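# Six arms hang a marquee roof on post spikes

## Task

Put the marquee's roof in place by lowering one corner eyelet fully onto the spike of each post, with the knobs on top and the centre of the roof sagging free without support. The arms must then release the roof and pull away, and it has to stay put without any robot holding it. Nothing else on the table may be shifted, tilted or knocked over.

## Robot and tools

SETUP. Six identical i2rt Big YAM arms (arm1 to arm6) are fixed to the tabletop. Each has six revolute joints, a two-finger gripper and a wrist camera. Two fixed room cameras, cam_high and cam_low, also watch the table. Approximate foot positions in the scene frame (metres) and facing (degrees, counter-clockwise from +x): arm1 (+0.29, +0.65, +0.72) facing -102; arm2 (-0.22, +0.65, +0.72) facing -85; arm3 (-0.31, -0.65, +0.72) facing +99; arm4 (+0.24, -0.65, +0.72) facing +83; arm5 (-0.70, -0.07, +0.72) facing +8; arm6 (+0.70, +0.08, +0.72) facing +166. The hand reaches roughly 1.0 m out from the joint1 axis.

FRAMES. The scene frame has its origin on the floor with +z up; the tabletop sits near z=0.72. The 'hand' point lies midway between the fingertips; its z axis runs along the fingers and its y axis is the opening direction. With joint1 and joint6 at 0 and the hand level and forward, the wrist camera rides on top of the hand looking toward the fingertips.

TOOL execute_actions. Argument 'actions' is a list holding exactly one action object, or empty (empty just reports state and pictures). The action is keyed by arm name; under each name is 'joints', an object mapping joint names to absolute targets (not offsets). Keys and ranges: joint1_rad -2.879..2.879 (rotation about the foot, positive counter-clockwise seen from above, 0 points the way the foot faces); joint2_rad 0..3.141 (shoulder; 0 means upper arm pointing back roughly level, increasing lifts it up then forward); joint3_rad 0..3.019 (elbow; 0 folded, increasing opens); joint4_rad -1.692..1.57 (hand pitch, positive tips fingers up); joint5_rad -1.57..1.57 (hand yaw, positive toward the arm's right); joint6_rad -2.094..2.094 (hand roll, positive clockwise seen from behind the hand); gripper_m 0..0.093 (fingertip gap in metres). Angles are radians. Completion tolerances: ±0.045, ±0.14, ±0.09, ±0.055, ±0.03, ±0.035 rad and ±0.003 m. Any number of arms and joints may be named; all start together and may finish at different moments. An omitted joint or arm may keep driving toward its earlier target. Optional 'cameras' lists which images to return (camera names, or 'all'; null or missing means all; [] means none). A bad key, value or camera name rejects the whole call and nothing moves.

TOOL wait. 'seconds' from 0 to 10; commands nothing new, lets the scene run, returns the same report as an empty action.

TOOL zoom_image. 'camera' plus 'region' [x0, y0, x1, y1] in pixels of that camera's most recent full image, top-left origin, at most 504 by 504. Gives a finer view.

TOOL finished_scene. 'scene' is the number of the current scene. Ends it for good after the last command is held, says whether the goal was met and presents the next task. Replying without any tool call also ends things.

READING RESULTS. Each result gives per-robot state and images in the order listed on the 'pictures' line. joint_status tells how each commanded motion ended: done; 'off_target' (stopped short, possibly still pushing); 'contact_stop' or 'time_out' (gave up the target and holds there, though after time_out a joint may keep a nearby target, at most 0.375, 0.375, 0.113, 0.225, 0.075, 0.3 rad for joints 1 to 6, and push on; it will move by itself if freed). 'joint command not followed' (often with a 'cause:' line) means a self/inter-arm clearance check blocked that arm's joint targets; the gripper part still runs, and blocked joints read 'not_followed' and may be retried with later actions until valid targets arrive. on_its_own lists joints not commanded by this call; its 'held at' value is the target, not the actual angle. To relieve a joint that is pushing, send it its reported position. Tiny changes from the current position may produce no motion. A loaded joint left holding tends to sag.

CAMERAS. Calibration lines give intrinsics K, distortion D and T_world_to_cam (scene to camera, metres) in OpenCV conventions; wrist poses follow from reported joint angles, so joint errors add to the error. Room cameras may be off by a couple of degrees and millimetres.

HEAT. Holding loads warms motors, also while you are thinking. A MOTOR HOT line appears at 85 °C; at 100 °C an OVER-TEMPERATURE FAULT drops that whole arm and marks its unfinished keys 'limit_stop_at_motor_heat'; resend those targets afterwards.

CAUTIONS. The simulation keeps running while you compose a reply, holding the last command. Arms do not stop on contact and can press hard. Two robots squeezing each other hard ends the run; the clearance check can react late and ignores fingers, gripper bodies and wrist cameras. Joint speeds differ, so the hand's path can bow outward. Avoid drops, slips, slamming and forceful pushing; never let a rigid item leave the work area or tip other objects. A loose object may occasionally get nudged by an outside disturbance. If a result reports a stop, later motion calls in the same reply are skipped.

Each tool is called after "Request:" as a command line: name --argument value for each argument, lists and objects as JSON in quotes; but a table of rows of numbers goes row by row, as --pt "numbers of a row", without its own name.

## Session

Request:
execute_actions --actions '[]'

Scene clock: 0.00 s.
arm1.joint_positions: joint1_rad=+0.257 joint2_rad=+0.413 joint3_rad=+0.552 joint4_rad=-1.252 joint5_rad=+0.204 joint6_rad=-0.384 gripper_m=+0.095
arm1.joint_status: not commanded
arm1.hand: x=+0.2727 y=+0.4590 z=+0.9414 quat_wxyz=(-0.054, -0.523, -0.817, +0.239) (m; scene frame)
arm2.joint_positions: joint1_rad=-0.357 joint2_rad=+0.519 joint3_rad=+0.405 joint4_rad=-0.989 joint5_rad=-0.262 joint6_rad=+0.293 gripper_m=+0.094
arm2.joint_status: not commanded
arm2.hand: x=-0.2397 y=+0.4331 z=+0.9350 quat_wxyz=(-0.256, -0.834, -0.482, +0.074) (m; scene frame)
arm3.joint_positions: joint1_rad=+0.117 joint2_rad=+0.333 joint3_rad=+0.661 joint4_rad=-1.408 joint5_rad=+0.301 joint6_rad=+0.513 gripper_m=+0.095
arm3.joint_status: not commanded
arm3.hand: x=-0.3024 y=-0.4832 z=+0.9746 quat_wxyz=(-0.228, +0.561, -0.778, -0.167) (m; scene frame)
arm4.joint_positions: joint1_rad=-0.201 joint2_rad=+0.473 joint3_rad=+0.473 joint4_rad=-1.093 joint5_rad=-0.142 joint6_rad=-0.533 gripper_m=+0.094
arm4.joint_status: not commanded
arm4.hand: x=+0.2789 y=-0.4437 z=+0.9236 quat_wxyz=(-0.197, +0.772, -0.584, -0.158) (m; scene frame)
arm5.joint_positions: joint1_rad=+0.396 joint2_rad=+0.404 joint3_rad=+0.603 joint4_rad=-1.295 joint5_rad=+0.099 joint6_rad=+0.239 gripper_m=+0.095
arm5.joint_status: not commanded
arm5.hand: x=-0.5349 y=+0.0145 z=+0.9299 quat_wxyz=(-0.241, +0.145, -0.959, -0.048) (m; scene frame)
arm6.joint_positions: joint1_rad=-0.302 joint2_rad=+0.499 joint3_rad=+0.439 joint4_rad=-1.058 joint5_rad=-0.311 joint6_rad=-0.197 gripper_m=+0.094
arm6.joint_status: not commanded
arm6.hand: x=+0.4948 y=+0.1463 z=+0.9510 quat_wxyz=(+0.058, +0.955, -0.141, -0.254) (m; scene frame)
pictures: arm1_cam_wrist, arm2_cam_wrist, arm3_cam_wrist, arm4_cam_wrist, arm5_cam_wrist, arm6_cam_wrist, cam_high, cam_low
Images, in order (width x height): arm1_cam_wrist 504x504, arm2_cam_wrist 504x504, arm3_cam_wrist 504x504, arm4_cam_wrist 504x504, arm5_cam_wrist 504x504, arm6_cam_wrist 504x504, cam_high 896x504, cam_low 896x504.

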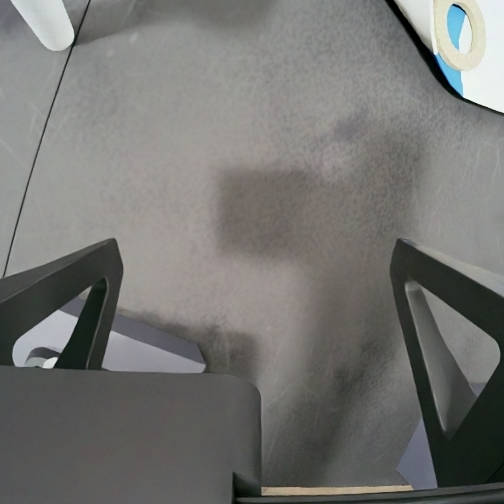

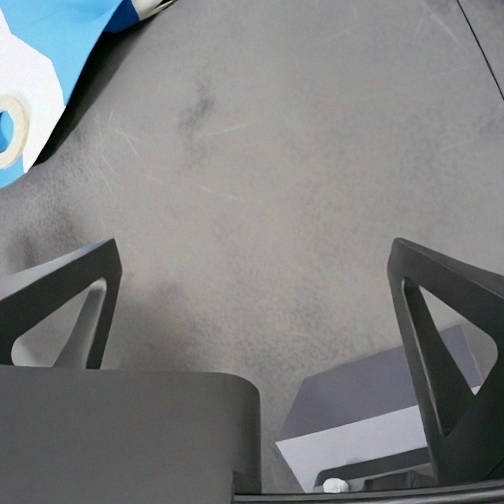

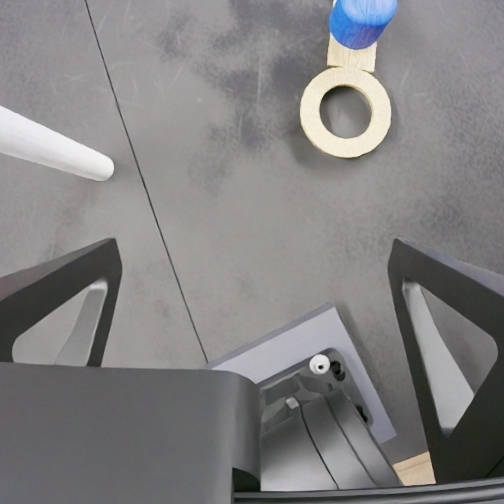

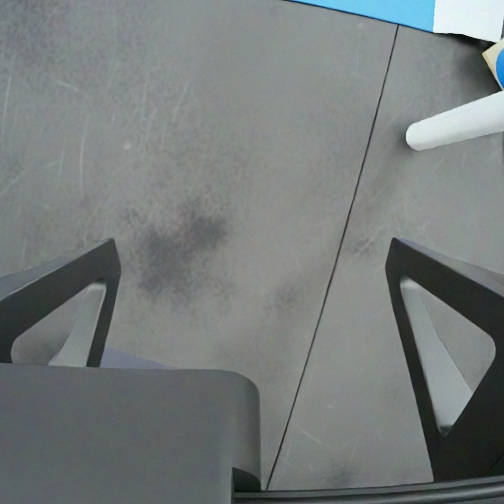

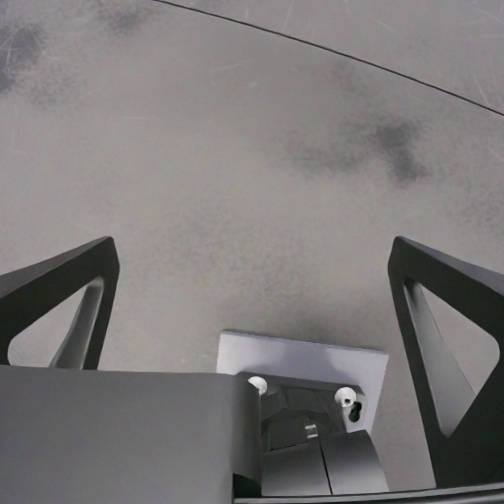

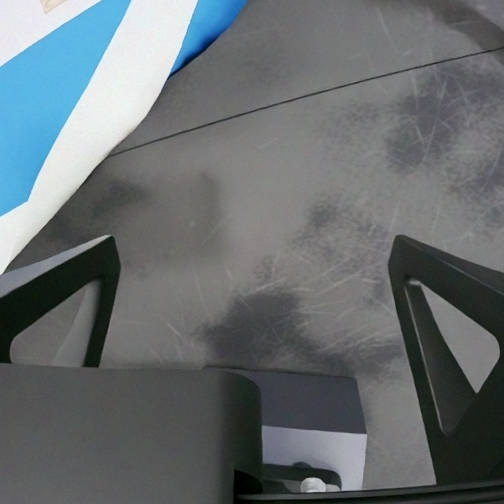

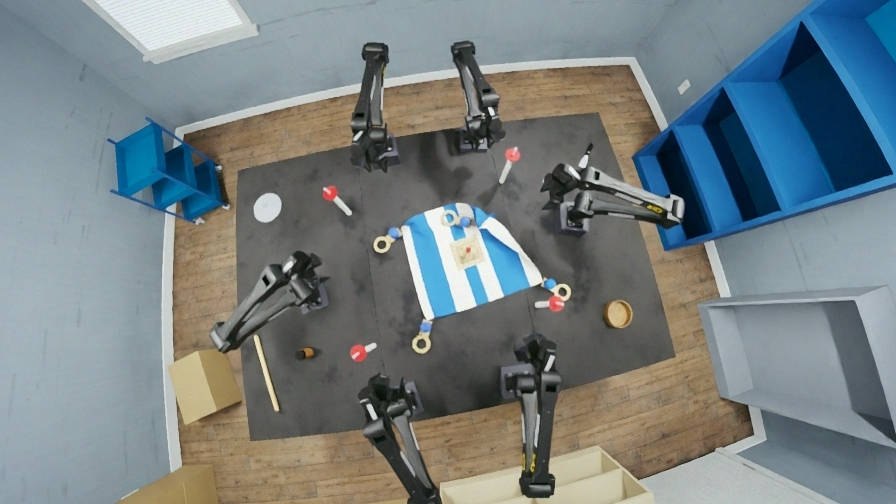

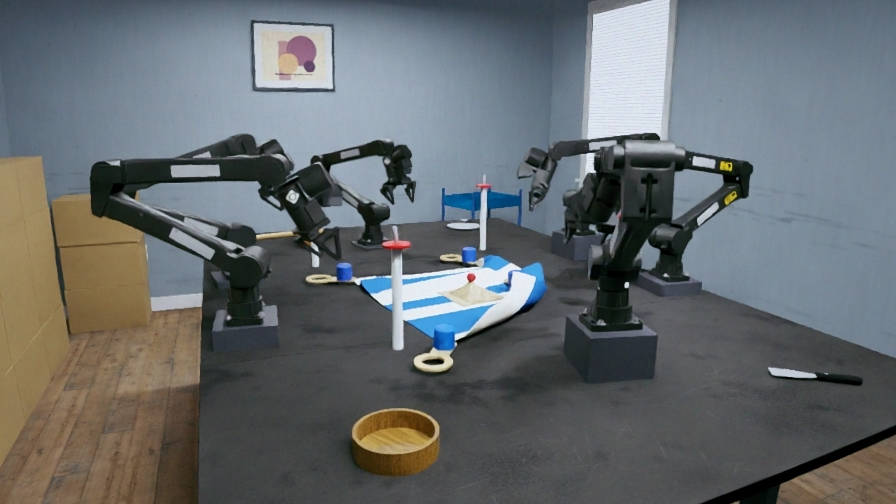

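Request:
execute_actions --actions '[{"arm3":{"joints":{"joint1_rad":0,"joint2_rad":1.2,"joint3_rad":1.2,"joint4_rad":-1.57,"joint5_rad":0,"joint6_rad":0}},"arm2":{"joints":{"joint1_rad":0,"joint2_rad":0.9,"joint3_rad":1.2,"joint4_rad":-0.3,"joint5_rad":0,"joint6_rad":0}},"arm5":{"joints":{"joint1_rad":0,"joint2_rad":0.4,"joint3_rad":1.2,"joint4_rad":-0.8,"joint5_rad":0,"joint6_rad":0}},"arm6":{"joints":{"joint1_rad":0,"joint2_rad":0.4,"joint3_rad":0.4,"joint4_rad":0,"joint5_rad":0,"joint6_rad":0}}}]' --cameras '["cam_high"]'

Scene clock: 2.63 s.
arm1.joint_positions: joint1_rad=+0.257 joint2_rad=+0.413 joint3_rad=+0.552 joint4_rad=-1.252 joint5_rad=+0.204 joint6_rad=-0.384 gripper_m=+0.095
arm1.joint_status: not commanded
arm1.hand: x=+0.2727 y=+0.4590 z=+0.9414 quat_wxyz=(-0.054, -0.523, -0.817, +0.239) (m; scene frame)
arm2.joint_positions: joint1_rad=-0.005 joint2_rad=+0.892 joint3_rad=+1.165 joint4_rad=-0.315 joint5_rad=-0.003 joint6_rad=+0.014 gripper_m=+0.094
arm2.joint_status: all done
arm2.hand: x=-0.1937 y=+0.2049 z=+1.3776 quat_wxyz=(-0.510, -0.496, -0.520, +0.472) (m; scene frame)
arm3.joint_positions: joint1_rad=+0.005 joint2_rad=+1.206 joint3_rad=+1.158 joint4_rad=-1.559 joint5_rad=+0.003 joint6_rad=+0.017 gripper_m=+0.095
arm3.joint_status: all done
arm3.hand: x=-0.3587 y=-0.3318 z=+0.9885 quat_wxyz=(+0.009, +0.754, -0.657, +0.013) (m; scene frame)
arm4.joint_positions: joint1_rad=-0.201 joint2_rad=+0.473 joint3_rad=+0.473 joint4_rad=-1.093 joint5_rad=-0.142 joint6_rad=-0.533 gripper_m=+0.094
arm4.joint_status: not commanded
arm4.hand: x=+0.2789 y=-0.4437 z=+0.9236 quat_wxyz=(-0.197, +0.772, -0.584, -0.158) (m; scene frame)
arm5.joint_positions: joint1_rad=+0.008 joint2_rad=+0.393 joint3_rad=+1.174 joint4_rad=-0.810 joint5_rad=+0.003 joint6_rad=+0.008 gripper_m=+0.095
arm5.joint_status: all done
arm5.hand: x=-0.4943 y=-0.0347 z=+1.3304 quat_wxyz=(-0.698, +0.059, -0.711, -0.063) (m; scene frame)
arm6.joint_positions: joint1_rad=-0.003 joint2_rad=+0.405 joint3_rad=+0.410 joint4_rad=-0.018 joint5_rad=-0.005 joint6_rad=-0.011 gripper_m=+0.094
arm6.joint_status: all done
arm6.hand: x=+0.3774 y=+0.1653 z=+1.1547 quat_wxyz=(-0.093, +0.712, -0.087, -0.690) (m; scene frame)
pictures: cam_high
Images, in order (width x height): cam_high 896x504.

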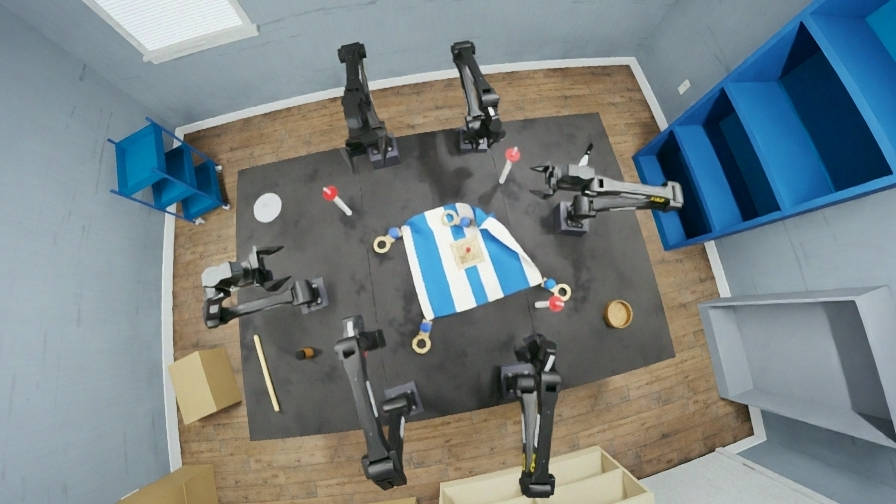

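Request:
execute_actions --actions '[{"arm3":{"joints":{"joint1_rad":-0.6,"joint2_rad":1.5,"joint3_rad":0.9,"joint4_rad":-0.97}},"arm2":{"joints":{"joint1_rad":-0.04,"joint2_rad":1.5,"joint3_rad":0.9,"joint4_rad":-0.97}},"arm1":{"joints":{"joint1_rad":-0.12,"joint2_rad":1.5,"joint3_rad":0.9,"joint4_rad":-0.97,"joint5_rad":0,"joint6_rad":0}},"arm5":{"joints":{"joint1_rad":0,"joint2_rad":0.4,"joint3_rad":0.5,"joint4_rad":-1.2}},"arm6":{"joints":{"joint1_rad":1.15,"joint2_rad":1.5,"joint3_rad":0.9,"joint4_rad":-0.97}}}]'

Scene clock: 5.60 s.
arm1.joint_positions: joint1_rad=-0.119 joint2_rad=+1.495 joint3_rad=+0.889 joint4_rad=-0.975 joint5_rad=+0.003 joint6_rad=-0.011 gripper_m=+0.095
arm1.joint_status: all done
arm1.hand: x=+0.1855 y=+0.2926 z=+0.8100 quat_wxyz=(+0.006, -0.796, -0.605, -0.005) (m; scene frame)
arm2.joint_positions: joint1_rad=-0.030 joint2_rad=+1.509 joint3_rad=+0.868 joint4_rad=-0.956 joint5_rad=-0.002 joint6_rad=+0.014 gripper_m=+0.094
arm2.joint_status: all done
arm2.hand: x=-0.2078 y=+0.2846 z=+0.8553 quat_wxyz=(+0.006, -0.700, -0.714, -0.007) (m; scene frame)
arm3.joint_positions: joint1_rad=-0.602 joint2_rad=+1.499 joint3_rad=+0.899 joint4_rad=-0.983 joint5_rad=+0.001 joint6_rad=+0.015 gripper_m=+0.095
arm3.joint_status: all done
arm3.hand: x=-0.1457 y=-0.3137 z=+0.7951 quat_wxyz=(+0.004, +0.524, -0.852, +0.002) (m; scene frame)
arm4.joint_positions: joint1_rad=-0.201 joint2_rad=+0.473 joint3_rad=+0.473 joint4_rad=-1.093 joint5_rad=-0.142 joint6_rad=-0.533 gripper_m=+0.094
arm4.joint_status: not commanded
arm4.hand: x=+0.2789 y=-0.4437 z=+0.9236 quat_wxyz=(-0.197, +0.772, -0.584, -0.158) (m; scene frame)
arm5.joint_positions: joint1_rad=+0.008 joint2_rad=+0.406 joint3_rad=+0.497 joint4_rad=-1.196 joint5_rad=+0.003 joint6_rad=+0.008 gripper_m=+0.095
arm5.joint_status: all done
arm5.hand: x=-0.5129 y=-0.0379 z=+0.8882 quat_wxyz=(-0.236, +0.081, -0.968, -0.020) (m; scene frame)
arm6.joint_positions: joint1_rad=+1.130 joint2_rad=+1.482 joint3_rad=+0.877 joint4_rad=-0.955 joint5_rad=+0.002 joint6_rad=+0.016 gripper_m=+0.094
arm6.joint_status: all done
arm6.hand: x=+0.4589 y=-0.2046 z=+0.8668 quat_wxyz=(+0.006, +0.910, +0.415, +0.001) (m; scene frame)
pictures: arm1_cam_wrist, arm2_cam_wrist, arm3_cam_wrist, arm4_cam_wrist, arm5_cam_wrist, arm6_cam_wrist, cam_high, cam_low
camera_calibration (this result's frames):
arm1_cam_wrist: T_world_to_cam=[[-0.96395, 0.265886, -0.0102589, 0.110486], [0.207869, 0.776564, 0.59476, -0.743006], [0.166105, 0.571186, -0.803838, 0.574519], [0, 0, 0, 1]] pos_world=[0.165521, 0.219457, 0.904864]
arm2_cam_wrist: T_world_to_cam=[[-0.99928, -0.0295827, -0.0237381, -0.176835], [-0.0378995, 0.803571, 0.594002, -0.733278], [0.00150308, 0.594474, -0.804114, 0.636415], [0, 0, 0, 1]] pos_world=[-0.205455, 0.205677, 0.943121]
arm3_cam_wrist: T_world_to_cam=[[0.893185, -0.449675, 0.00358059, -0.0173544], [-0.362615, -0.715502, 0.597132, -0.749258], [-0.265954, -0.534648, -0.802135, 0.553346], [0, 0, 0, 1]] pos_world=[-0.109027, -0.248054, 0.891327]
arm5_cam_wrist: T_world_to_cam=[[0.176831, -0.984222, 0.0061776, 0.0501797], [-0.973783, -0.174037, 0.146484, -0.631538], [-0.143098, -0.0319187, -0.989194, 0.92989], [0, 0, 0, 1]] pos_world=[-0.490789, -0.0308419, 1.01204]
arm6_cam_wrist: T_world_to_cam=[[-0.754948, 0.655564, -0.0170318, 0.494103], [0.526725, 0.62164, 0.579763, -0.613045], [0.390659, 0.42872, -0.814607, 0.740026], [0, 0, 0, 1]] pos_world=[0.40683, -0.260087, 0.966666]
Images, in order (width x height): arm1_cam_wrist 504x504, arm2_cam_wrist 504x504, arm3_cam_wrist 504x504, arm4_cam_wrist 504x504, arm5_cam_wrist 504x504, arm6_cam_wrist 504x504, cam_high 896x504, cam_low 896x504.

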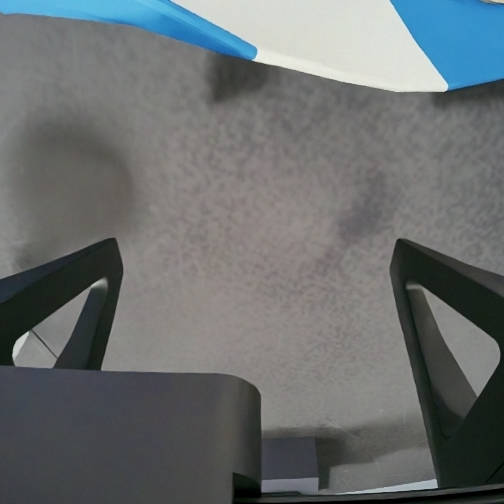

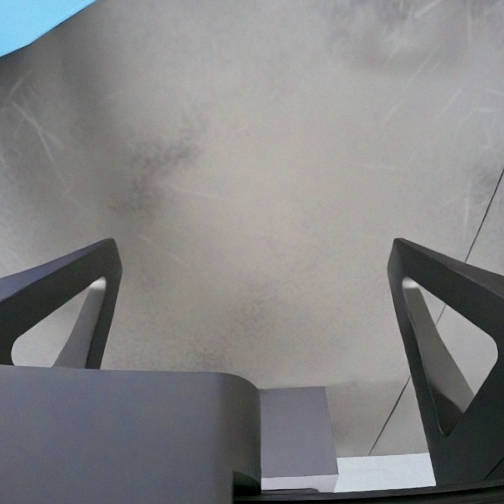

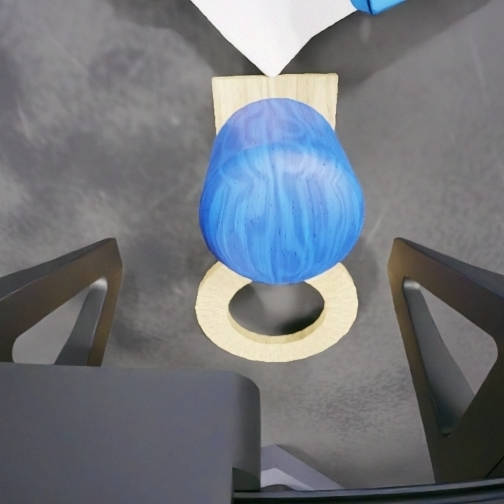

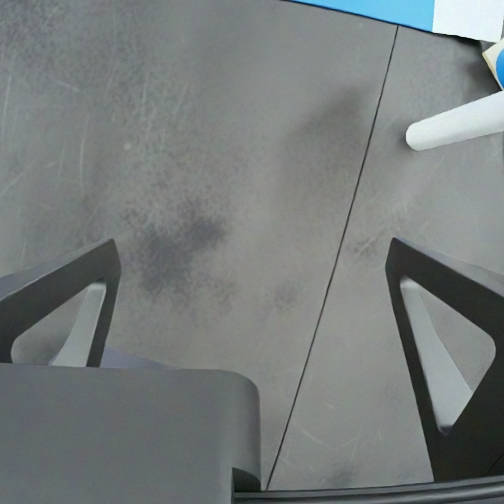

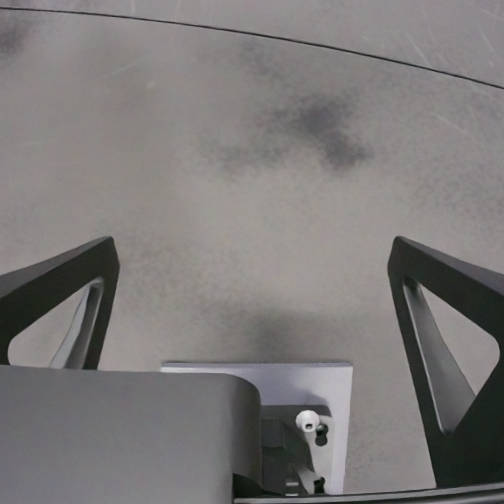

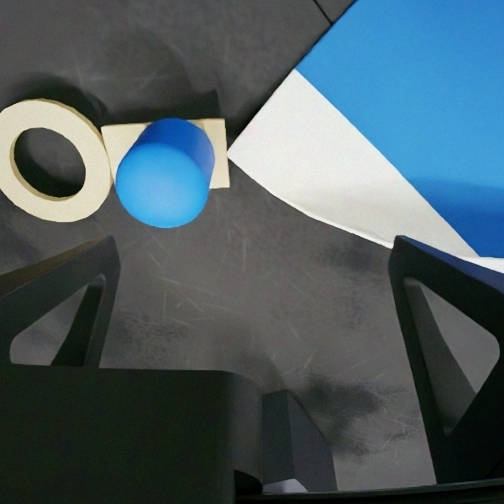

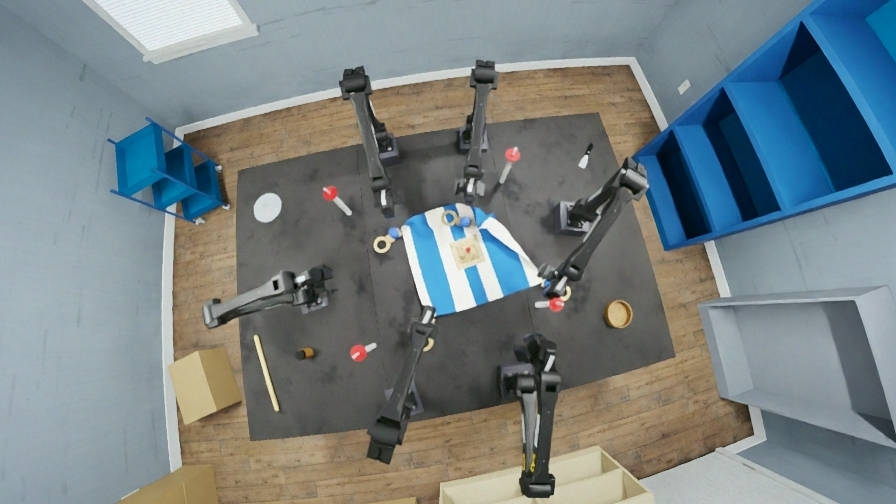

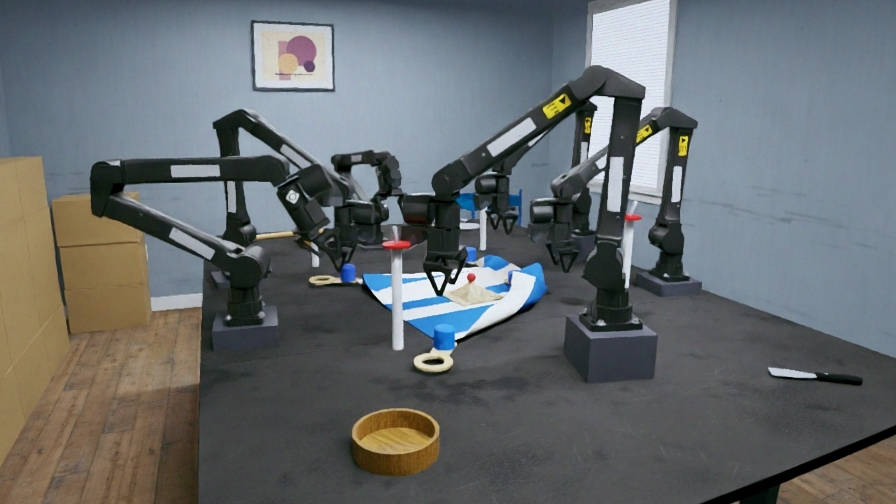

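Request:
execute_actions --actions '[{"arm3":{"joints":{"joint1_rad":-0.635,"joint2_rad":1.6,"joint3_rad":0.9,"joint4_rad":-0.87}},"arm2":{"joints":{"joint2_rad":1.62,"joint3_rad":1.05,"joint4_rad":-1.0}},"arm1":{"joints":{"joint2_rad":1.62,"joint3_rad":1.1,"joint4_rad":-1.05}},"arm6":{"joints":{"joint1_rad":1.27,"joint2_rad":1.55,"joint3_rad":0.85,"joint4_rad":-0.87}}}]' --cameras '["arm1_cam_wrist","arm2_cam_wrist","arm3_cam_wrist","arm6_cam_wrist"]'

Scene clock: 8.20 s.
arm1.joint_positions: joint1_rad=-0.119 joint2_rad=+1.624 joint3_rad=+1.066 joint4_rad=-1.039 joint5_rad=+0.003 joint6_rad=-0.011 gripper_m=+0.095
arm1.joint_status: all done
arm1.hand: x=+0.1701 y=+0.2395 z=+0.8171 quat_wxyz=(+0.011, -0.796, -0.605, -0.011) (m; scene frame)
arm2.joint_positions: joint1_rad=-0.030 joint2_rad=+1.618 joint3_rad=+1.014 joint4_rad=-0.990 joint5_rad=-0.002 joint6_rad=+0.014 gripper_m=+0.094
arm2.joint_status: all done
arm2.hand: x=-0.2061 y=+0.2344 z=+0.8599 quat_wxyz=(+0.005, -0.700, -0.714, -0.006) (m; scene frame)
arm3.joint_positions: joint1_rad=-0.628 joint2_rad=+1.599 joint3_rad=+0.899 joint4_rad=-0.883 joint5_rad=+0.001 joint6_rad=+0.015 gripper_m=+0.095
arm3.joint_status: all done
arm3.hand: x=-0.1302 y=-0.3047 z=+0.7588 quat_wxyz=(+0.004, +0.513, -0.858, +0.002) (m; scene frame)
arm4.joint_positions: joint1_rad=-0.201 joint2_rad=+0.473 joint3_rad=+0.473 joint4_rad=-1.093 joint5_rad=-0.142 joint6_rad=-0.533 gripper_m=+0.094
arm4.joint_status: not commanded
arm4.hand: x=+0.2789 y=-0.4437 z=+0.9236 quat_wxyz=(-0.197, +0.772, -0.584, -0.158) (m; scene frame)
arm5.joint_positions: joint1_rad=+0.008 joint2_rad=+0.406 joint3_rad=+0.497 joint4_rad=-1.196 joint5_rad=+0.003 joint6_rad=+0.008 gripper_m=+0.095
arm5.joint_status: not commanded
arm5.hand: x=-0.5129 y=-0.0379 z=+0.8882 quat_wxyz=(-0.236, +0.081, -0.968, -0.020) (m; scene frame)
arm6.joint_positions: joint1_rad=+1.164 joint2_rad=+1.490 joint3_rad=+0.867 joint4_rad=-0.886 joint5_rad=+0.022 joint6_rad=+0.154 gripper_m=+0.094
arm6.joint_status: joint1_rad time_out (moved +0.034 of +0.140); the others done
arm6.on_its_own: joint1_rad reads +1.164 and still pushes toward +1.270 since a time_out
arm6.hand: x=+0.4591 y=-0.2196 z=+0.8613 quat_wxyz=(+0.010, +0.930, +0.367, -0.025) (m; scene frame)
pictures: arm1_cam_wrist, arm2_cam_wrist, arm3_cam_wrist, arm6_cam_wrist
camera_calibration (this result's frames):
arm1_cam_wrist: T_world_to_cam=[[-0.963901, 0.266055, -0.0104496, 0.109963], [0.205399, 0.767975, 0.606651, -0.71004], [0.169428, 0.582605, -0.794899, 0.602528], [0, 0, 0, 1]] pos_world=[0.14975, 0.165, 0.910845]
arm2_cam_wrist: T_world_to_cam=[[-0.999278, -0.0296456, -0.0237491, -0.176493], [-0.0379525, 0.805153, 0.591851, -0.694115], [0.00157589, 0.592326, -0.805697, 0.671866], [0, 0, 0, 1]] pos_world=[-0.203768, 0.155673, 0.947942]
arm3_cam_wrist: T_world_to_cam=[[0.88122, -0.472693, 0.00348773, -0.0355301], [-0.381093, -0.706051, 0.596876, -0.714795], [-0.279676, -0.527308, -0.802326, 0.533781], [0, 0, 0, 1]] pos_world=[-0.0918075, -0.240009, 0.855034]
arm6_cam_wrist: T_world_to_cam=[[-0.68316, 0.730247, -0.00569675, 0.477729], [0.613945, 0.578547, 0.536987, -0.613241], [0.395428, 0.36335, -0.843572, 0.750337], [0, 0, 0, 1]] pos_world=[0.406157, -0.266707, 0.964986]
Images, in order (width x height): arm1_cam_wrist 504x504, arm2_cam_wrist 504x504, arm3_cam_wrist 504x504, arm6_cam_wrist 504x504.

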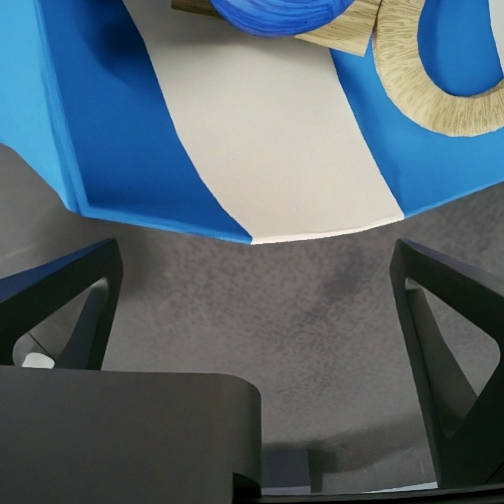

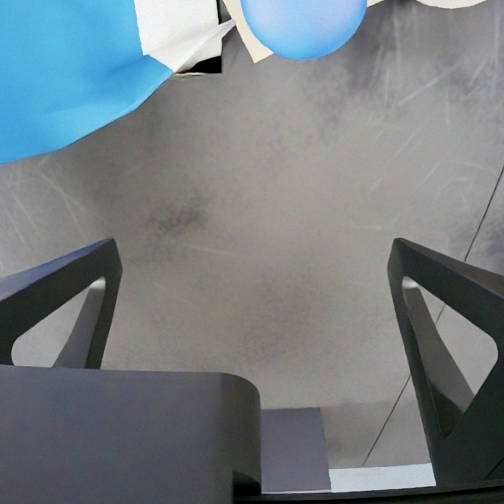

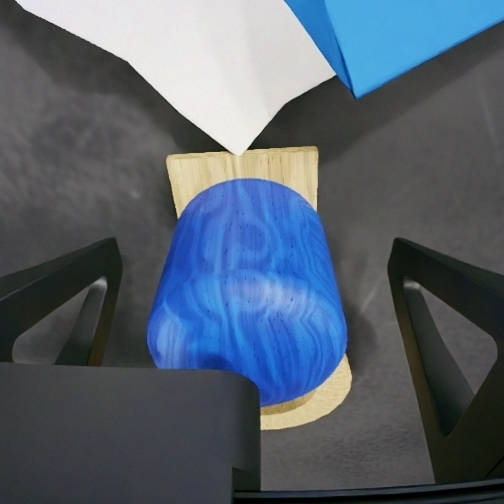

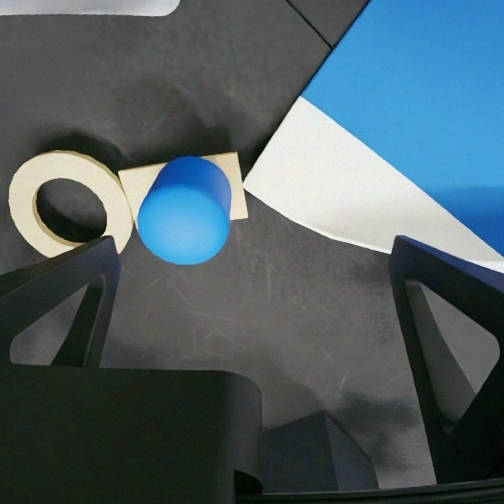

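Request:
execute_actions --actions '[{"arm3":{"joints":{"gripper_m":0.0}},"arm6":{"joints":{"joint1_rad":1.16}}}]' --cameras '["cam_high","cam_low"]'

Request:
zoom_image --camera "cam_high" --region '[480,230,640,340]'

Scene clock: 9.47 s.
arm1.joint_positions: joint1_rad=-0.119 joint2_rad=+1.624 joint3_rad=+1.066 joint4_rad=-1.039 joint5_rad=+0.003 joint6_rad=-0.011 gripper_m=+0.095
arm1.joint_status: not commanded
arm1.hand: x=+0.1701 y=+0.2395 z=+0.8171 quat_wxyz=(+0.011, -0.796, -0.605, -0.011) (m; scene frame)
arm2.joint_positions: joint1_rad=-0.030 joint2_rad=+1.618 joint3_rad=+1.014 joint4_rad=-0.990 joint5_rad=-0.002 joint6_rad=+0.014 gripper_m=+0.094
arm2.joint_status: not commanded
arm2.hand: x=-0.2061 y=+0.2344 z=+0.8599 quat_wxyz=(+0.005, -0.700, -0.714, -0.006) (m; scene frame)
arm3.joint_positions: joint1_rad=-0.628 joint2_rad=+1.599 joint3_rad=+0.899 joint4_rad=-0.882 joint5_rad=+0.001 joint6_rad=+0.015 gripper_m=+0.049
arm3.joint_status: gripper_m off_target (ended at +0.049, target +0.000)
arm3.hand: x=-0.1301 y=-0.3046 z=+0.7588 quat_wxyz=(+0.004, +0.513, -0.858, +0.002) (m; scene frame)
arm4.joint_positions: joint1_rad=-0.201 joint2_rad=+0.473 joint3_rad=+0.473 joint4_rad=-1.093 joint5_rad=-0.142 joint6_rad=-0.533 gripper_m=+0.094
arm4.joint_status: not commanded
arm4.hand: x=+0.2789 y=-0.4437 z=+0.9236 quat_wxyz=(-0.197, +0.772, -0.584, -0.158) (m; scene frame)
arm5.joint_positions: joint1_rad=+0.008 joint2_rad=+0.406 joint3_rad=+0.497 joint4_rad=-1.196 joint5_rad=+0.003 joint6_rad=+0.008 gripper_m=+0.095
arm5.joint_status: not commanded
arm5.hand: x=-0.5129 y=-0.0379 z=+0.8882 quat_wxyz=(-0.236, +0.081, -0.968, -0.020) (m; scene frame)
arm6.joint_positions: joint1_rad=+1.141 joint2_rad=+1.494 joint3_rad=+0.867 joint4_rad=-0.874 joint5_rad=+0.010 joint6_rad=+0.062 gripper_m=+0.094
arm6.joint_status: all done
arm6.hand: x=+0.4520 y=-0.2174 z=+0.8602 quat_wxyz=(+0.016, +0.917, +0.399, -0.027) (m; scene frame)
pictures: cam_high, cam_low
Images, in order (width x height): cam_high 896x504, cam_low 896x504.

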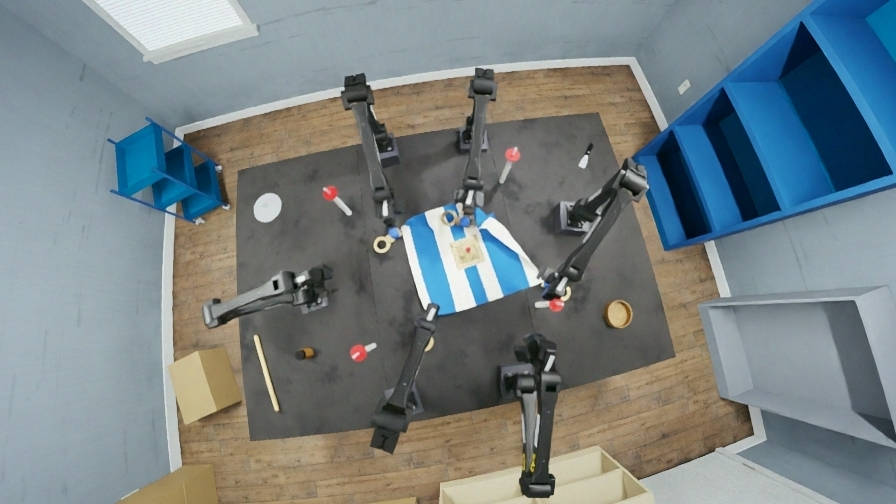

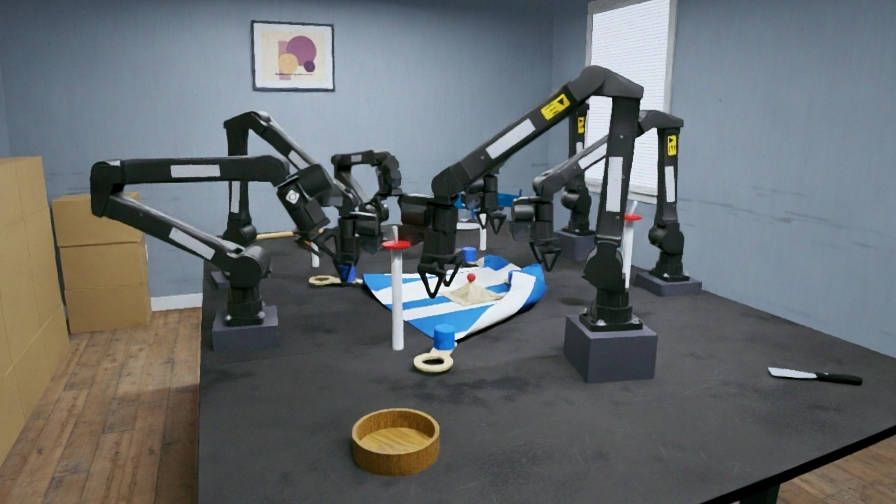

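Region (480, 230, 640, 340) of cam_high's 896x504 image, scaled by 3.150, with more detail than that image has; it fills the top 346 rows of this view, and the rest is white.

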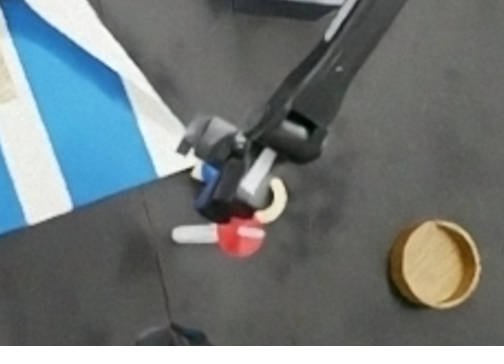

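Request:
execute_actions --actions '[{"arm2":{"joints":{"joint1_rad":-0.07,"joint2_rad":1.91,"joint3_rad":1.16,"joint4_rad":-0.82}},"arm1":{"joints":{"joint2_rad":1.86,"joint3_rad":1.28,"joint4_rad":-0.99}},"arm6":{"joints":{"joint1_rad":0.9,"joint2_rad":1.2,"joint3_rad":1.0,"joint4_rad":-1.37,"joint5_rad":0,"joint6_rad":0}}}]' --cameras '["arm1_cam_wrist","arm2_cam_wrist"]'

Scene clock: 11.40 s.
arm1.joint_positions: joint1_rad=-0.119 joint2_rad=+1.858 joint3_rad=+1.248 joint4_rad=-0.996 joint5_rad=+0.000 joint6_rad=-0.011 gripper_m=+0.095
arm1.joint_status: all done
arm1.hand: x=+0.1508 y=+0.1710 z=+0.7695 quat_wxyz=(+0.012, -0.796, -0.605, -0.015) (m; scene frame)
arm2.joint_positions: joint1_rad=-0.063 joint2_rad=+1.922 joint3_rad=+1.146 joint4_rad=-0.831 joint5_rad=-0.002 joint6_rad=+0.014 gripper_m=+0.094
arm2.joint_status: all done
arm2.hand: x=-0.2198 y=+0.1701 z=+0.7672 quat_wxyz=(+0.009, -0.712, -0.702, -0.011) (m; scene frame)
arm3.joint_positions: joint1_rad=-0.628 joint2_rad=+1.599 joint3_rad=+0.899 joint4_rad=-0.882 joint5_rad=+0.001 joint6_rad=+0.015 gripper_m=+0.049
arm3.joint_status: not commanded
arm3.hand: x=-0.1301 y=-0.3046 z=+0.7588 quat_wxyz=(+0.004, +0.513, -0.858, +0.002) (m; scene frame)
arm4.joint_positions: joint1_rad=-0.201 joint2_rad=+0.473 joint3_rad=+0.473 joint4_rad=-1.093 joint5_rad=-0.142 joint6_rad=-0.533 gripper_m=+0.094
arm4.joint_status: not commanded
arm4.hand: x=+0.2789 y=-0.4437 z=+0.9236 quat_wxyz=(-0.197, +0.772, -0.584, -0.158) (m; scene frame)
arm5.joint_positions: joint1_rad=+0.008 joint2_rad=+0.406 joint3_rad=+0.497 joint4_rad=-1.196 joint5_rad=+0.003 joint6_rad=+0.008 gripper_m=+0.095
arm5.joint_status: not commanded
arm5.hand: x=-0.5129 y=-0.0379 z=+0.8882 quat_wxyz=(-0.236, +0.081, -0.968, -0.020) (m; scene frame)
arm6.joint_positions: joint1_rad=+0.893 joint2_rad=+1.183 joint3_rad=+0.968 joint4_rad=-1.360 joint5_rad=+0.001 joint6_rad=+0.011 gripper_m=+0.094
arm6.joint_status: all done
arm6.hand: x=+0.4441 y=-0.1051 z=+0.9955 quat_wxyz=(+0.002, +0.952, +0.307, +0.008) (m; scene frame)
pictures: arm1_cam_wrist, arm2_cam_wrist
camera_calibration (this result's frames):
arm1_cam_wrist: T_world_to_cam=[[-0.963795, 0.266277, -0.0139959, 0.111754], [0.201933, 0.763165, 0.613842, -0.628755], [0.174133, 0.588792, -0.789305, 0.601846], [0, 0, 0, 1]] pos_world=[0.129873, 0.0957239, 0.86256]
arm2_cam_wrist: T_world_to_cam=[[-0.999705, 0.00382467, -0.0239658, -0.199944], [-0.0113759, 0.798448, 0.601956, -0.588786], [0.0214377, 0.602051, -0.79817, 0.632225], [0, 0, 0, 1]] pos_world=[-0.220137, 0.0902482, 0.854255]
Images, in order (width x height): arm1_cam_wrist 504x504, arm2_cam_wrist 504x504.

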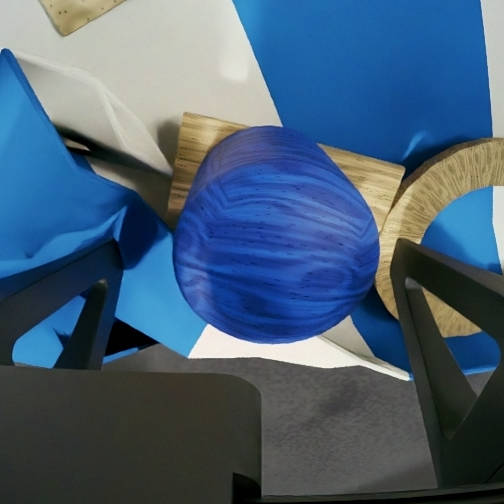

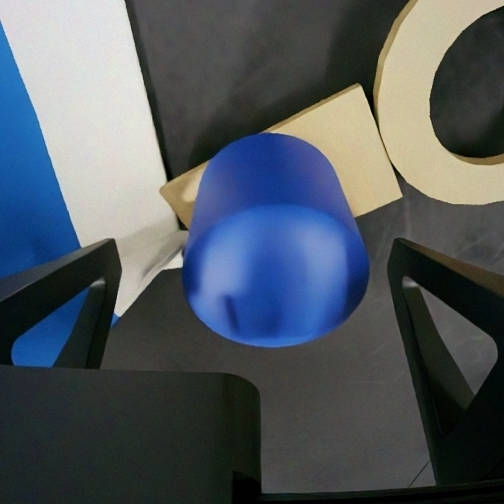

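Request:
execute_actions --actions '[{"arm2":{"joints":{"joint2_rad":1.99,"joint3_rad":1.18,"joint4_rad":-0.78}},"arm1":{"joints":{"joint1_rad":-0.1,"joint2_rad":1.92,"joint3_rad":1.29,"joint4_rad":-0.95}}}]' --cameras '[]'

Request:
execute_actions --actions '[{"arm2":{"joints":{"gripper_m":0}},"arm1":{"joints":{"gripper_m":0}}}]' --cameras '["arm1_cam_wrist","arm2_cam_wrist"]'

Scene clock: 12.43 s.
arm1.joint_positions: joint1_rad=-0.107 joint2_rad=+1.887 joint3_rad=+1.258 joint4_rad=-0.967 joint5_rad=+0.001 joint6_rad=-0.008 gripper_m=+0.095
arm1.joint_status: all done
arm1.hand: x=+0.1545 y=+0.1617 z=+0.7584 quat_wxyz=(+0.010, -0.793, -0.609, -0.011) (m; scene frame)
arm2.joint_positions: joint1_rad=-0.063 joint2_rad=+1.987 joint3_rad=+1.150 joint4_rad=-0.793 joint5_rad=-0.001 joint6_rad=+0.014 gripper_m=+0.094
arm2.joint_status: all done
arm2.hand: x=-0.2200 y=+0.1712 z=+0.7380 quat_wxyz=(+0.018, -0.712, -0.702, -0.018) (m; scene frame)
arm3.joint_positions: joint1_rad=-0.628 joint2_rad=+1.599 joint3_rad=+0.899 joint4_rad=-0.882 joint5_rad=+0.001 joint6_rad=+0.015 gripper_m=+0.049
arm3.joint_status: not commanded
arm3.hand: x=-0.1301 y=-0.3046 z=+0.7588 quat_wxyz=(+0.004, +0.513, -0.858, +0.002) (m; scene frame)
arm4.joint_positions: joint1_rad=-0.201 joint2_rad=+0.473 joint3_rad=+0.473 joint4_rad=-1.093 joint5_rad=-0.142 joint6_rad=-0.533 gripper_m=+0.094
arm4.joint_status: not commanded
arm4.hand: x=+0.2789 y=-0.4437 z=+0.9236 quat_wxyz=(-0.197, +0.772, -0.584, -0.158) (m; scene frame)
arm5.joint_positions: joint1_rad=+0.008 joint2_rad=+0.406 joint3_rad=+0.497 joint4_rad=-1.196 joint5_rad=+0.003 joint6_rad=+0.008 gripper_m=+0.095
arm5.joint_status: not commanded
arm5.hand: x=-0.5129 y=-0.0379 z=+0.8882 quat_wxyz=(-0.236, +0.081, -0.968, -0.020) (m; scene frame)
arm6.joint_positions: joint1_rad=+0.893 joint2_rad=+1.183 joint3_rad=+0.968 joint4_rad=-1.360 joint5_rad=+0.001 joint6_rad=+0.010 gripper_m=+0.094
arm6.joint_status: not commanded
arm6.hand: x=+0.4441 y=-0.1051 z=+0.9955 quat_wxyz=(+0.002, +0.952, +0.307, +0.008) (m; scene frame)
pictures: none
No camera images: the call's "cameras" was empty. Leave "cameras" out to get every camera's image.

Scene clock: 13.17 s.
arm1.joint_positions: joint1_rad=-0.106 joint2_rad=+1.889 joint3_rad=+1.260 joint4_rad=-0.962 joint5_rad=+0.004 joint6_rad=-0.007 gripper_m=+0.049
arm1.joint_status: gripper_m off_target (ended at +0.049, target +0.000)
arm1.hand: x=+0.1538 y=+0.1602 z=+0.7578 quat_wxyz=(+0.010, -0.793, -0.609, -0.009) (m; scene frame)
arm2.joint_positions: joint1_rad=-0.063 joint2_rad=+1.982 joint3_rad=+1.153 joint4_rad=-0.791 joint5_rad=-0.002 joint6_rad=+0.014 gripper_m=+0.051
arm2.joint_status: gripper_m off_target (ended at +0.051, target +0.000)
arm2.hand: x=-0.2198 y=+0.1678 z=+0.7411 quat_wxyz=(+0.014, -0.712, -0.702, -0.015) (m; scene frame)
arm3.joint_positions: joint1_rad=-0.628 joint2_rad=+1.599 joint3_rad=+0.899 joint4_rad=-0.882 joint5_rad=+0.001 joint6_rad=+0.015 gripper_m=+0.049
arm3.joint_status: not commanded
arm3.hand: x=-0.1301 y=-0.3046 z=+0.7588 quat_wxyz=(+0.004, +0.513, -0.858, +0.002) (m; scene frame)
arm4.joint_positions: joint1_rad=-0.201 joint2_rad=+0.473 joint3_rad=+0.473 joint4_rad=-1.093 joint5_rad=-0.142 joint6_rad=-0.533 gripper_m=+0.094
arm4.joint_status: not commanded
arm4.hand: x=+0.2789 y=-0.4437 z=+0.9236 quat_wxyz=(-0.197, +0.772, -0.584, -0.158) (m; scene frame)
arm5.joint_positions: joint1_rad=+0.008 joint2_rad=+0.406 joint3_rad=+0.497 joint4_rad=-1.196 joint5_rad=+0.003 joint6_rad=+0.008 gripper_m=+0.095
arm5.joint_status: not commanded
arm5.hand: x=-0.5129 y=-0.0379 z=+0.8882 quat_wxyz=(-0.236, +0.081, -0.968, -0.020) (m; scene frame)
arm6.joint_positions: joint1_rad=+0.893 joint2_rad=+1.183 joint3_rad=+0.968 joint4_rad=-1.360 joint5_rad=+0.001 joint6_rad=+0.010 gripper_m=+0.094
arm6.joint_status: not commanded
arm6.hand: x=+0.4441 y=-0.1051 z=+0.9955 quat_wxyz=(+0.002, +0.952, +0.307, +0.008) (m; scene frame)
pictures: arm1_cam_wrist, arm2_cam_wrist
camera_calibration (this result's frames):
arm1_cam_wrist: T_world_to_cam=[[-0.966416, 0.256789, -0.00997619, 0.116269], [0.199038, 0.772501, 0.603014, -0.606798], [0.162554, 0.580777, -0.797668, 0.60785], [0, 0, 0, 1]] pos_world=[0.134332, 0.0858706, 0.85193]
arm2_cam_wrist: T_world_to_cam=[[-0.999707, 0.00373038, -0.0239258, -0.200561], [-0.0116869, 0.791037, 0.611657, -0.57729], [0.0212079, 0.611757, -0.790761, 0.605655], [0, 0, 0, 1]] pos_world=[-0.220093, 0.0868923, 0.827233]
Images, in order (width x height): arm1_cam_wrist 504x504, arm2_cam_wrist 504x504.

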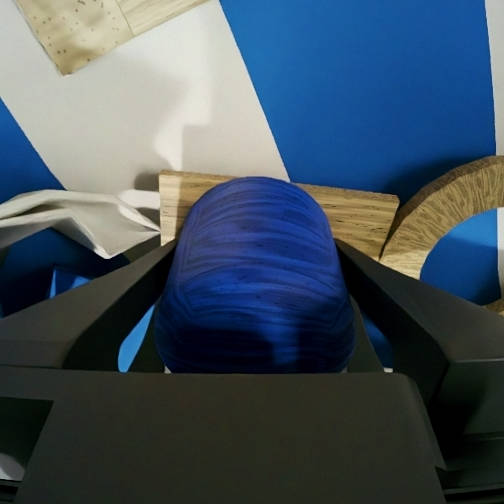

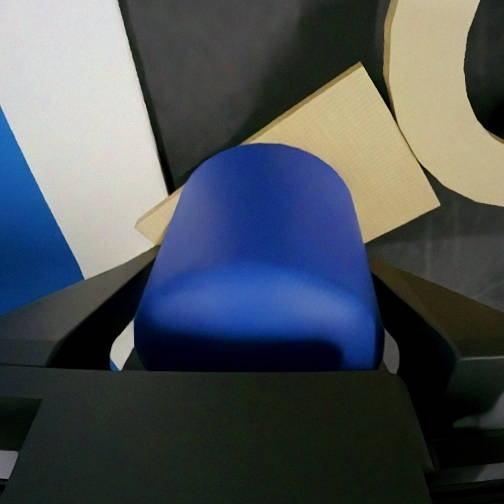

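Request:
execute_actions --actions '[{"arm2":{"joints":{"joint2_rad":1.5,"joint3_rad":1.5,"joint4_rad":-1.57}},"arm1":{"joints":{"joint2_rad":1.5,"joint3_rad":1.5,"joint4_rad":-1.57}},"arm3":{"joints":{"joint2_rad":1.5,"joint3_rad":1.5,"joint4_rad":-1.57}},"arm6":{"joints":{"joint1_rad":0.3,"joint2_rad":0.8,"joint3_rad":0.8,"joint4_rad":-1.5}}}]' --cameras '["cam_high","cam_low"]'

Scene clock: 15.20 s.
arm1.joint_positions: joint1_rad=-0.106 joint2_rad=+1.507 joint3_rad=+1.479 joint4_rad=-1.558 joint5_rad=+0.003 joint6_rad=-0.007 gripper_m=+0.049
arm1.joint_status: all done
arm1.hand: x=+0.1711 y=+0.2214 z=+1.0161 quat_wxyz=(+0.008, -0.793, -0.609, -0.006) (m; scene frame)
arm2.joint_positions: joint1_rad=-0.063 joint2_rad=+1.515 joint3_rad=+1.487 joint4_rad=-1.555 joint5_rad=-0.002 joint6_rad=+0.014 gripper_m=+0.051
arm2.joint_status: all done
arm2.hand: x=-0.2200 y=+0.2048 z=+1.0729 quat_wxyz=(+0.001, -0.712, -0.702, -0.003) (m; scene frame)
arm3.joint_positions: joint1_rad=-0.628 joint2_rad=+1.496 joint3_rad=+1.451 joint4_rad=-1.557 joint5_rad=+0.001 joint6_rad=+0.015 gripper_m=+0.049
arm3.joint_status: all done
arm3.hand: x=-0.1089 y=-0.2649 z=+0.9944 quat_wxyz=(+0.012, +0.513, -0.858, +0.007) (m; scene frame)
arm4.joint_positions: joint1_rad=-0.201 joint2_rad=+0.473 joint3_rad=+0.473 joint4_rad=-1.093 joint5_rad=-0.142 joint6_rad=-0.533 gripper_m=+0.094
arm4.joint_status: not commanded
arm4.hand: x=+0.2789 y=-0.4437 z=+0.9236 quat_wxyz=(-0.197, +0.772, -0.584, -0.158) (m; scene frame)
arm5.joint_positions: joint1_rad=+0.008 joint2_rad=+0.406 joint3_rad=+0.497 joint4_rad=-1.196 joint5_rad=+0.003 joint6_rad=+0.008 gripper_m=+0.095
arm5.joint_status: not commanded
arm5.hand: x=-0.5129 y=-0.0379 z=+0.8882 quat_wxyz=(-0.236, +0.081, -0.968, -0.020) (m; scene frame)
arm6.joint_positions: joint1_rad=+0.303 joint2_rad=+0.790 joint3_rad=+0.811 joint4_rad=-1.492 joint5_rad=+0.001 joint6_rad=+0.009 gripper_m=+0.095
arm6.joint_status: all done
arm6.hand: x=+0.4872 y=+0.0717 z=+1.0267 quat_wxyz=(+0.002, +0.999, +0.018, -0.042) (m; scene frame)
pictures: cam_high, cam_low
Images, in order (width x height): cam_high 896x504, cam_low 896x504.

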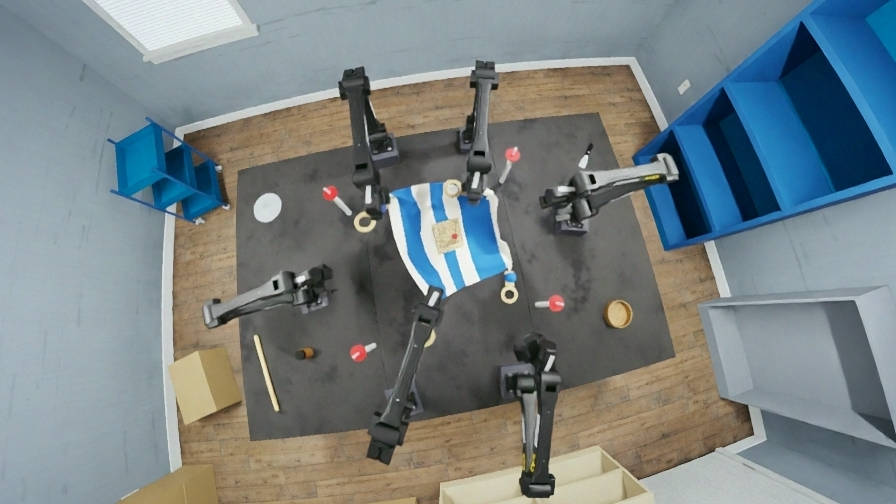

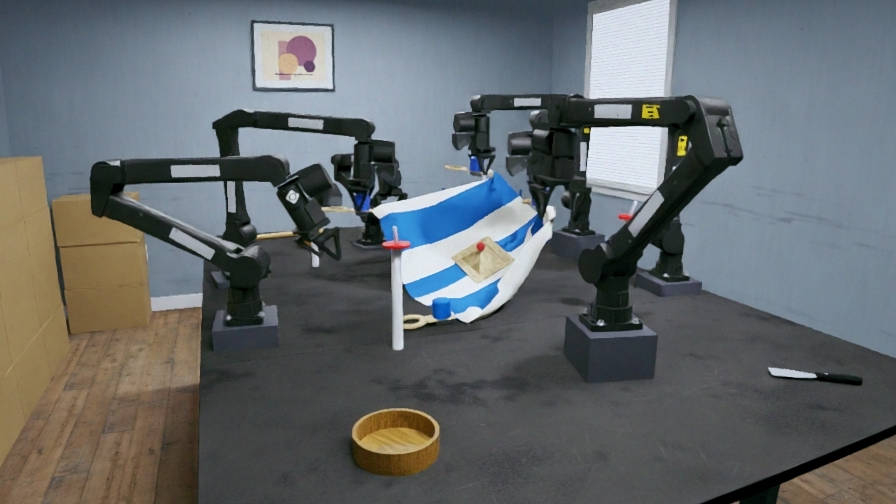

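Request:
execute_actions --actions '[{"arm6":{"joints":{"joint1_rad":0.77,"joint2_rad":1.55,"joint3_rad":1.0,"joint4_rad":-1.02}}}]' --cameras '["arm6_cam_wrist"]'

Scene clock: 16.83 s.
arm1.joint_positions: joint1_rad=-0.106 joint2_rad=+1.507 joint3_rad=+1.479 joint4_rad=-1.558 joint5_rad=+0.003 joint6_rad=-0.007 gripper_m=+0.049
arm1.joint_status: not commanded
arm1.hand: x=+0.1711 y=+0.2214 z=+1.0161 quat_wxyz=(+0.008, -0.793, -0.609, -0.006) (m; scene frame)
arm2.joint_positions: joint1_rad=-0.063 joint2_rad=+1.515 joint3_rad=+1.487 joint4_rad=-1.555 joint5_rad=-0.002 joint6_rad=+0.014 gripper_m=+0.051
arm2.joint_status: not commanded
arm2.hand: x=-0.2200 y=+0.2048 z=+1.0729 quat_wxyz=(+0.001, -0.712, -0.702, -0.003) (m; scene frame)
arm3.joint_positions: joint1_rad=-0.628 joint2_rad=+1.496 joint3_rad=+1.451 joint4_rad=-1.557 joint5_rad=+0.001 joint6_rad=+0.015 gripper_m=+0.049
arm3.joint_status: not commanded
arm3.hand: x=-0.1089 y=-0.2649 z=+0.9944 quat_wxyz=(+0.012, +0.513, -0.858, +0.007) (m; scene frame)
arm4.joint_positions: joint1_rad=-0.201 joint2_rad=+0.473 joint3_rad=+0.473 joint4_rad=-1.093 joint5_rad=-0.142 joint6_rad=-0.533 gripper_m=+0.094
arm4.joint_status: not commanded
arm4.hand: x=+0.2789 y=-0.4437 z=+0.9236 quat_wxyz=(-0.197, +0.772, -0.584, -0.158) (m; scene frame)
arm5.joint_positions: joint1_rad=+0.008 joint2_rad=+0.406 joint3_rad=+0.497 joint4_rad=-1.196 joint5_rad=+0.003 joint6_rad=+0.008 gripper_m=+0.095
arm5.joint_status: not commanded
arm5.hand: x=-0.5129 y=-0.0379 z=+0.8882 quat_wxyz=(-0.236, +0.081, -0.968, -0.020) (m; scene frame)
arm6.joint_positions: joint1_rad=+0.775 joint2_rad=+1.547 joint3_rad=+0.980 joint4_rad=-1.030 joint5_rad=+0.001 joint6_rad=+0.009 gripper_m=+0.095
arm6.joint_status: all done
arm6.hand: x=+0.3540 y=-0.1152 z=+0.8745 quat_wxyz=(-0.001, +0.968, +0.251, +0.019) (m; scene frame)
pictures: arm6_cam_wrist
camera_calibration (this result's frames):
arm6_cam_wrist: T_world_to_cam=[[-0.485744, 0.873987, -0.0140946, 0.283783], [0.686944, 0.391661, 0.612136, -0.729337], [0.540519, 0.287659, -0.790627, 0.658739], [0, 0, 0, 1]] pos_world=[0.282798, -0.151862, 0.97127]
Images, in order (width x height): arm6_cam_wrist 504x504.

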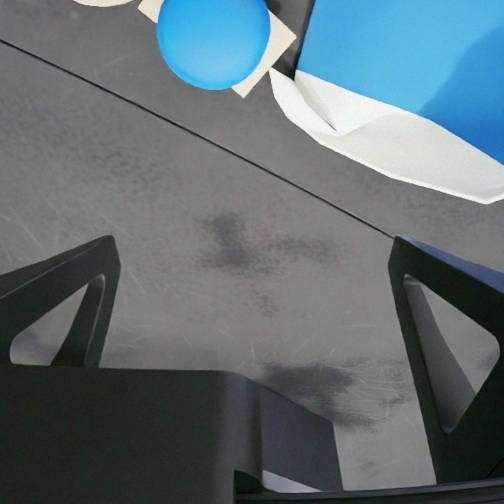

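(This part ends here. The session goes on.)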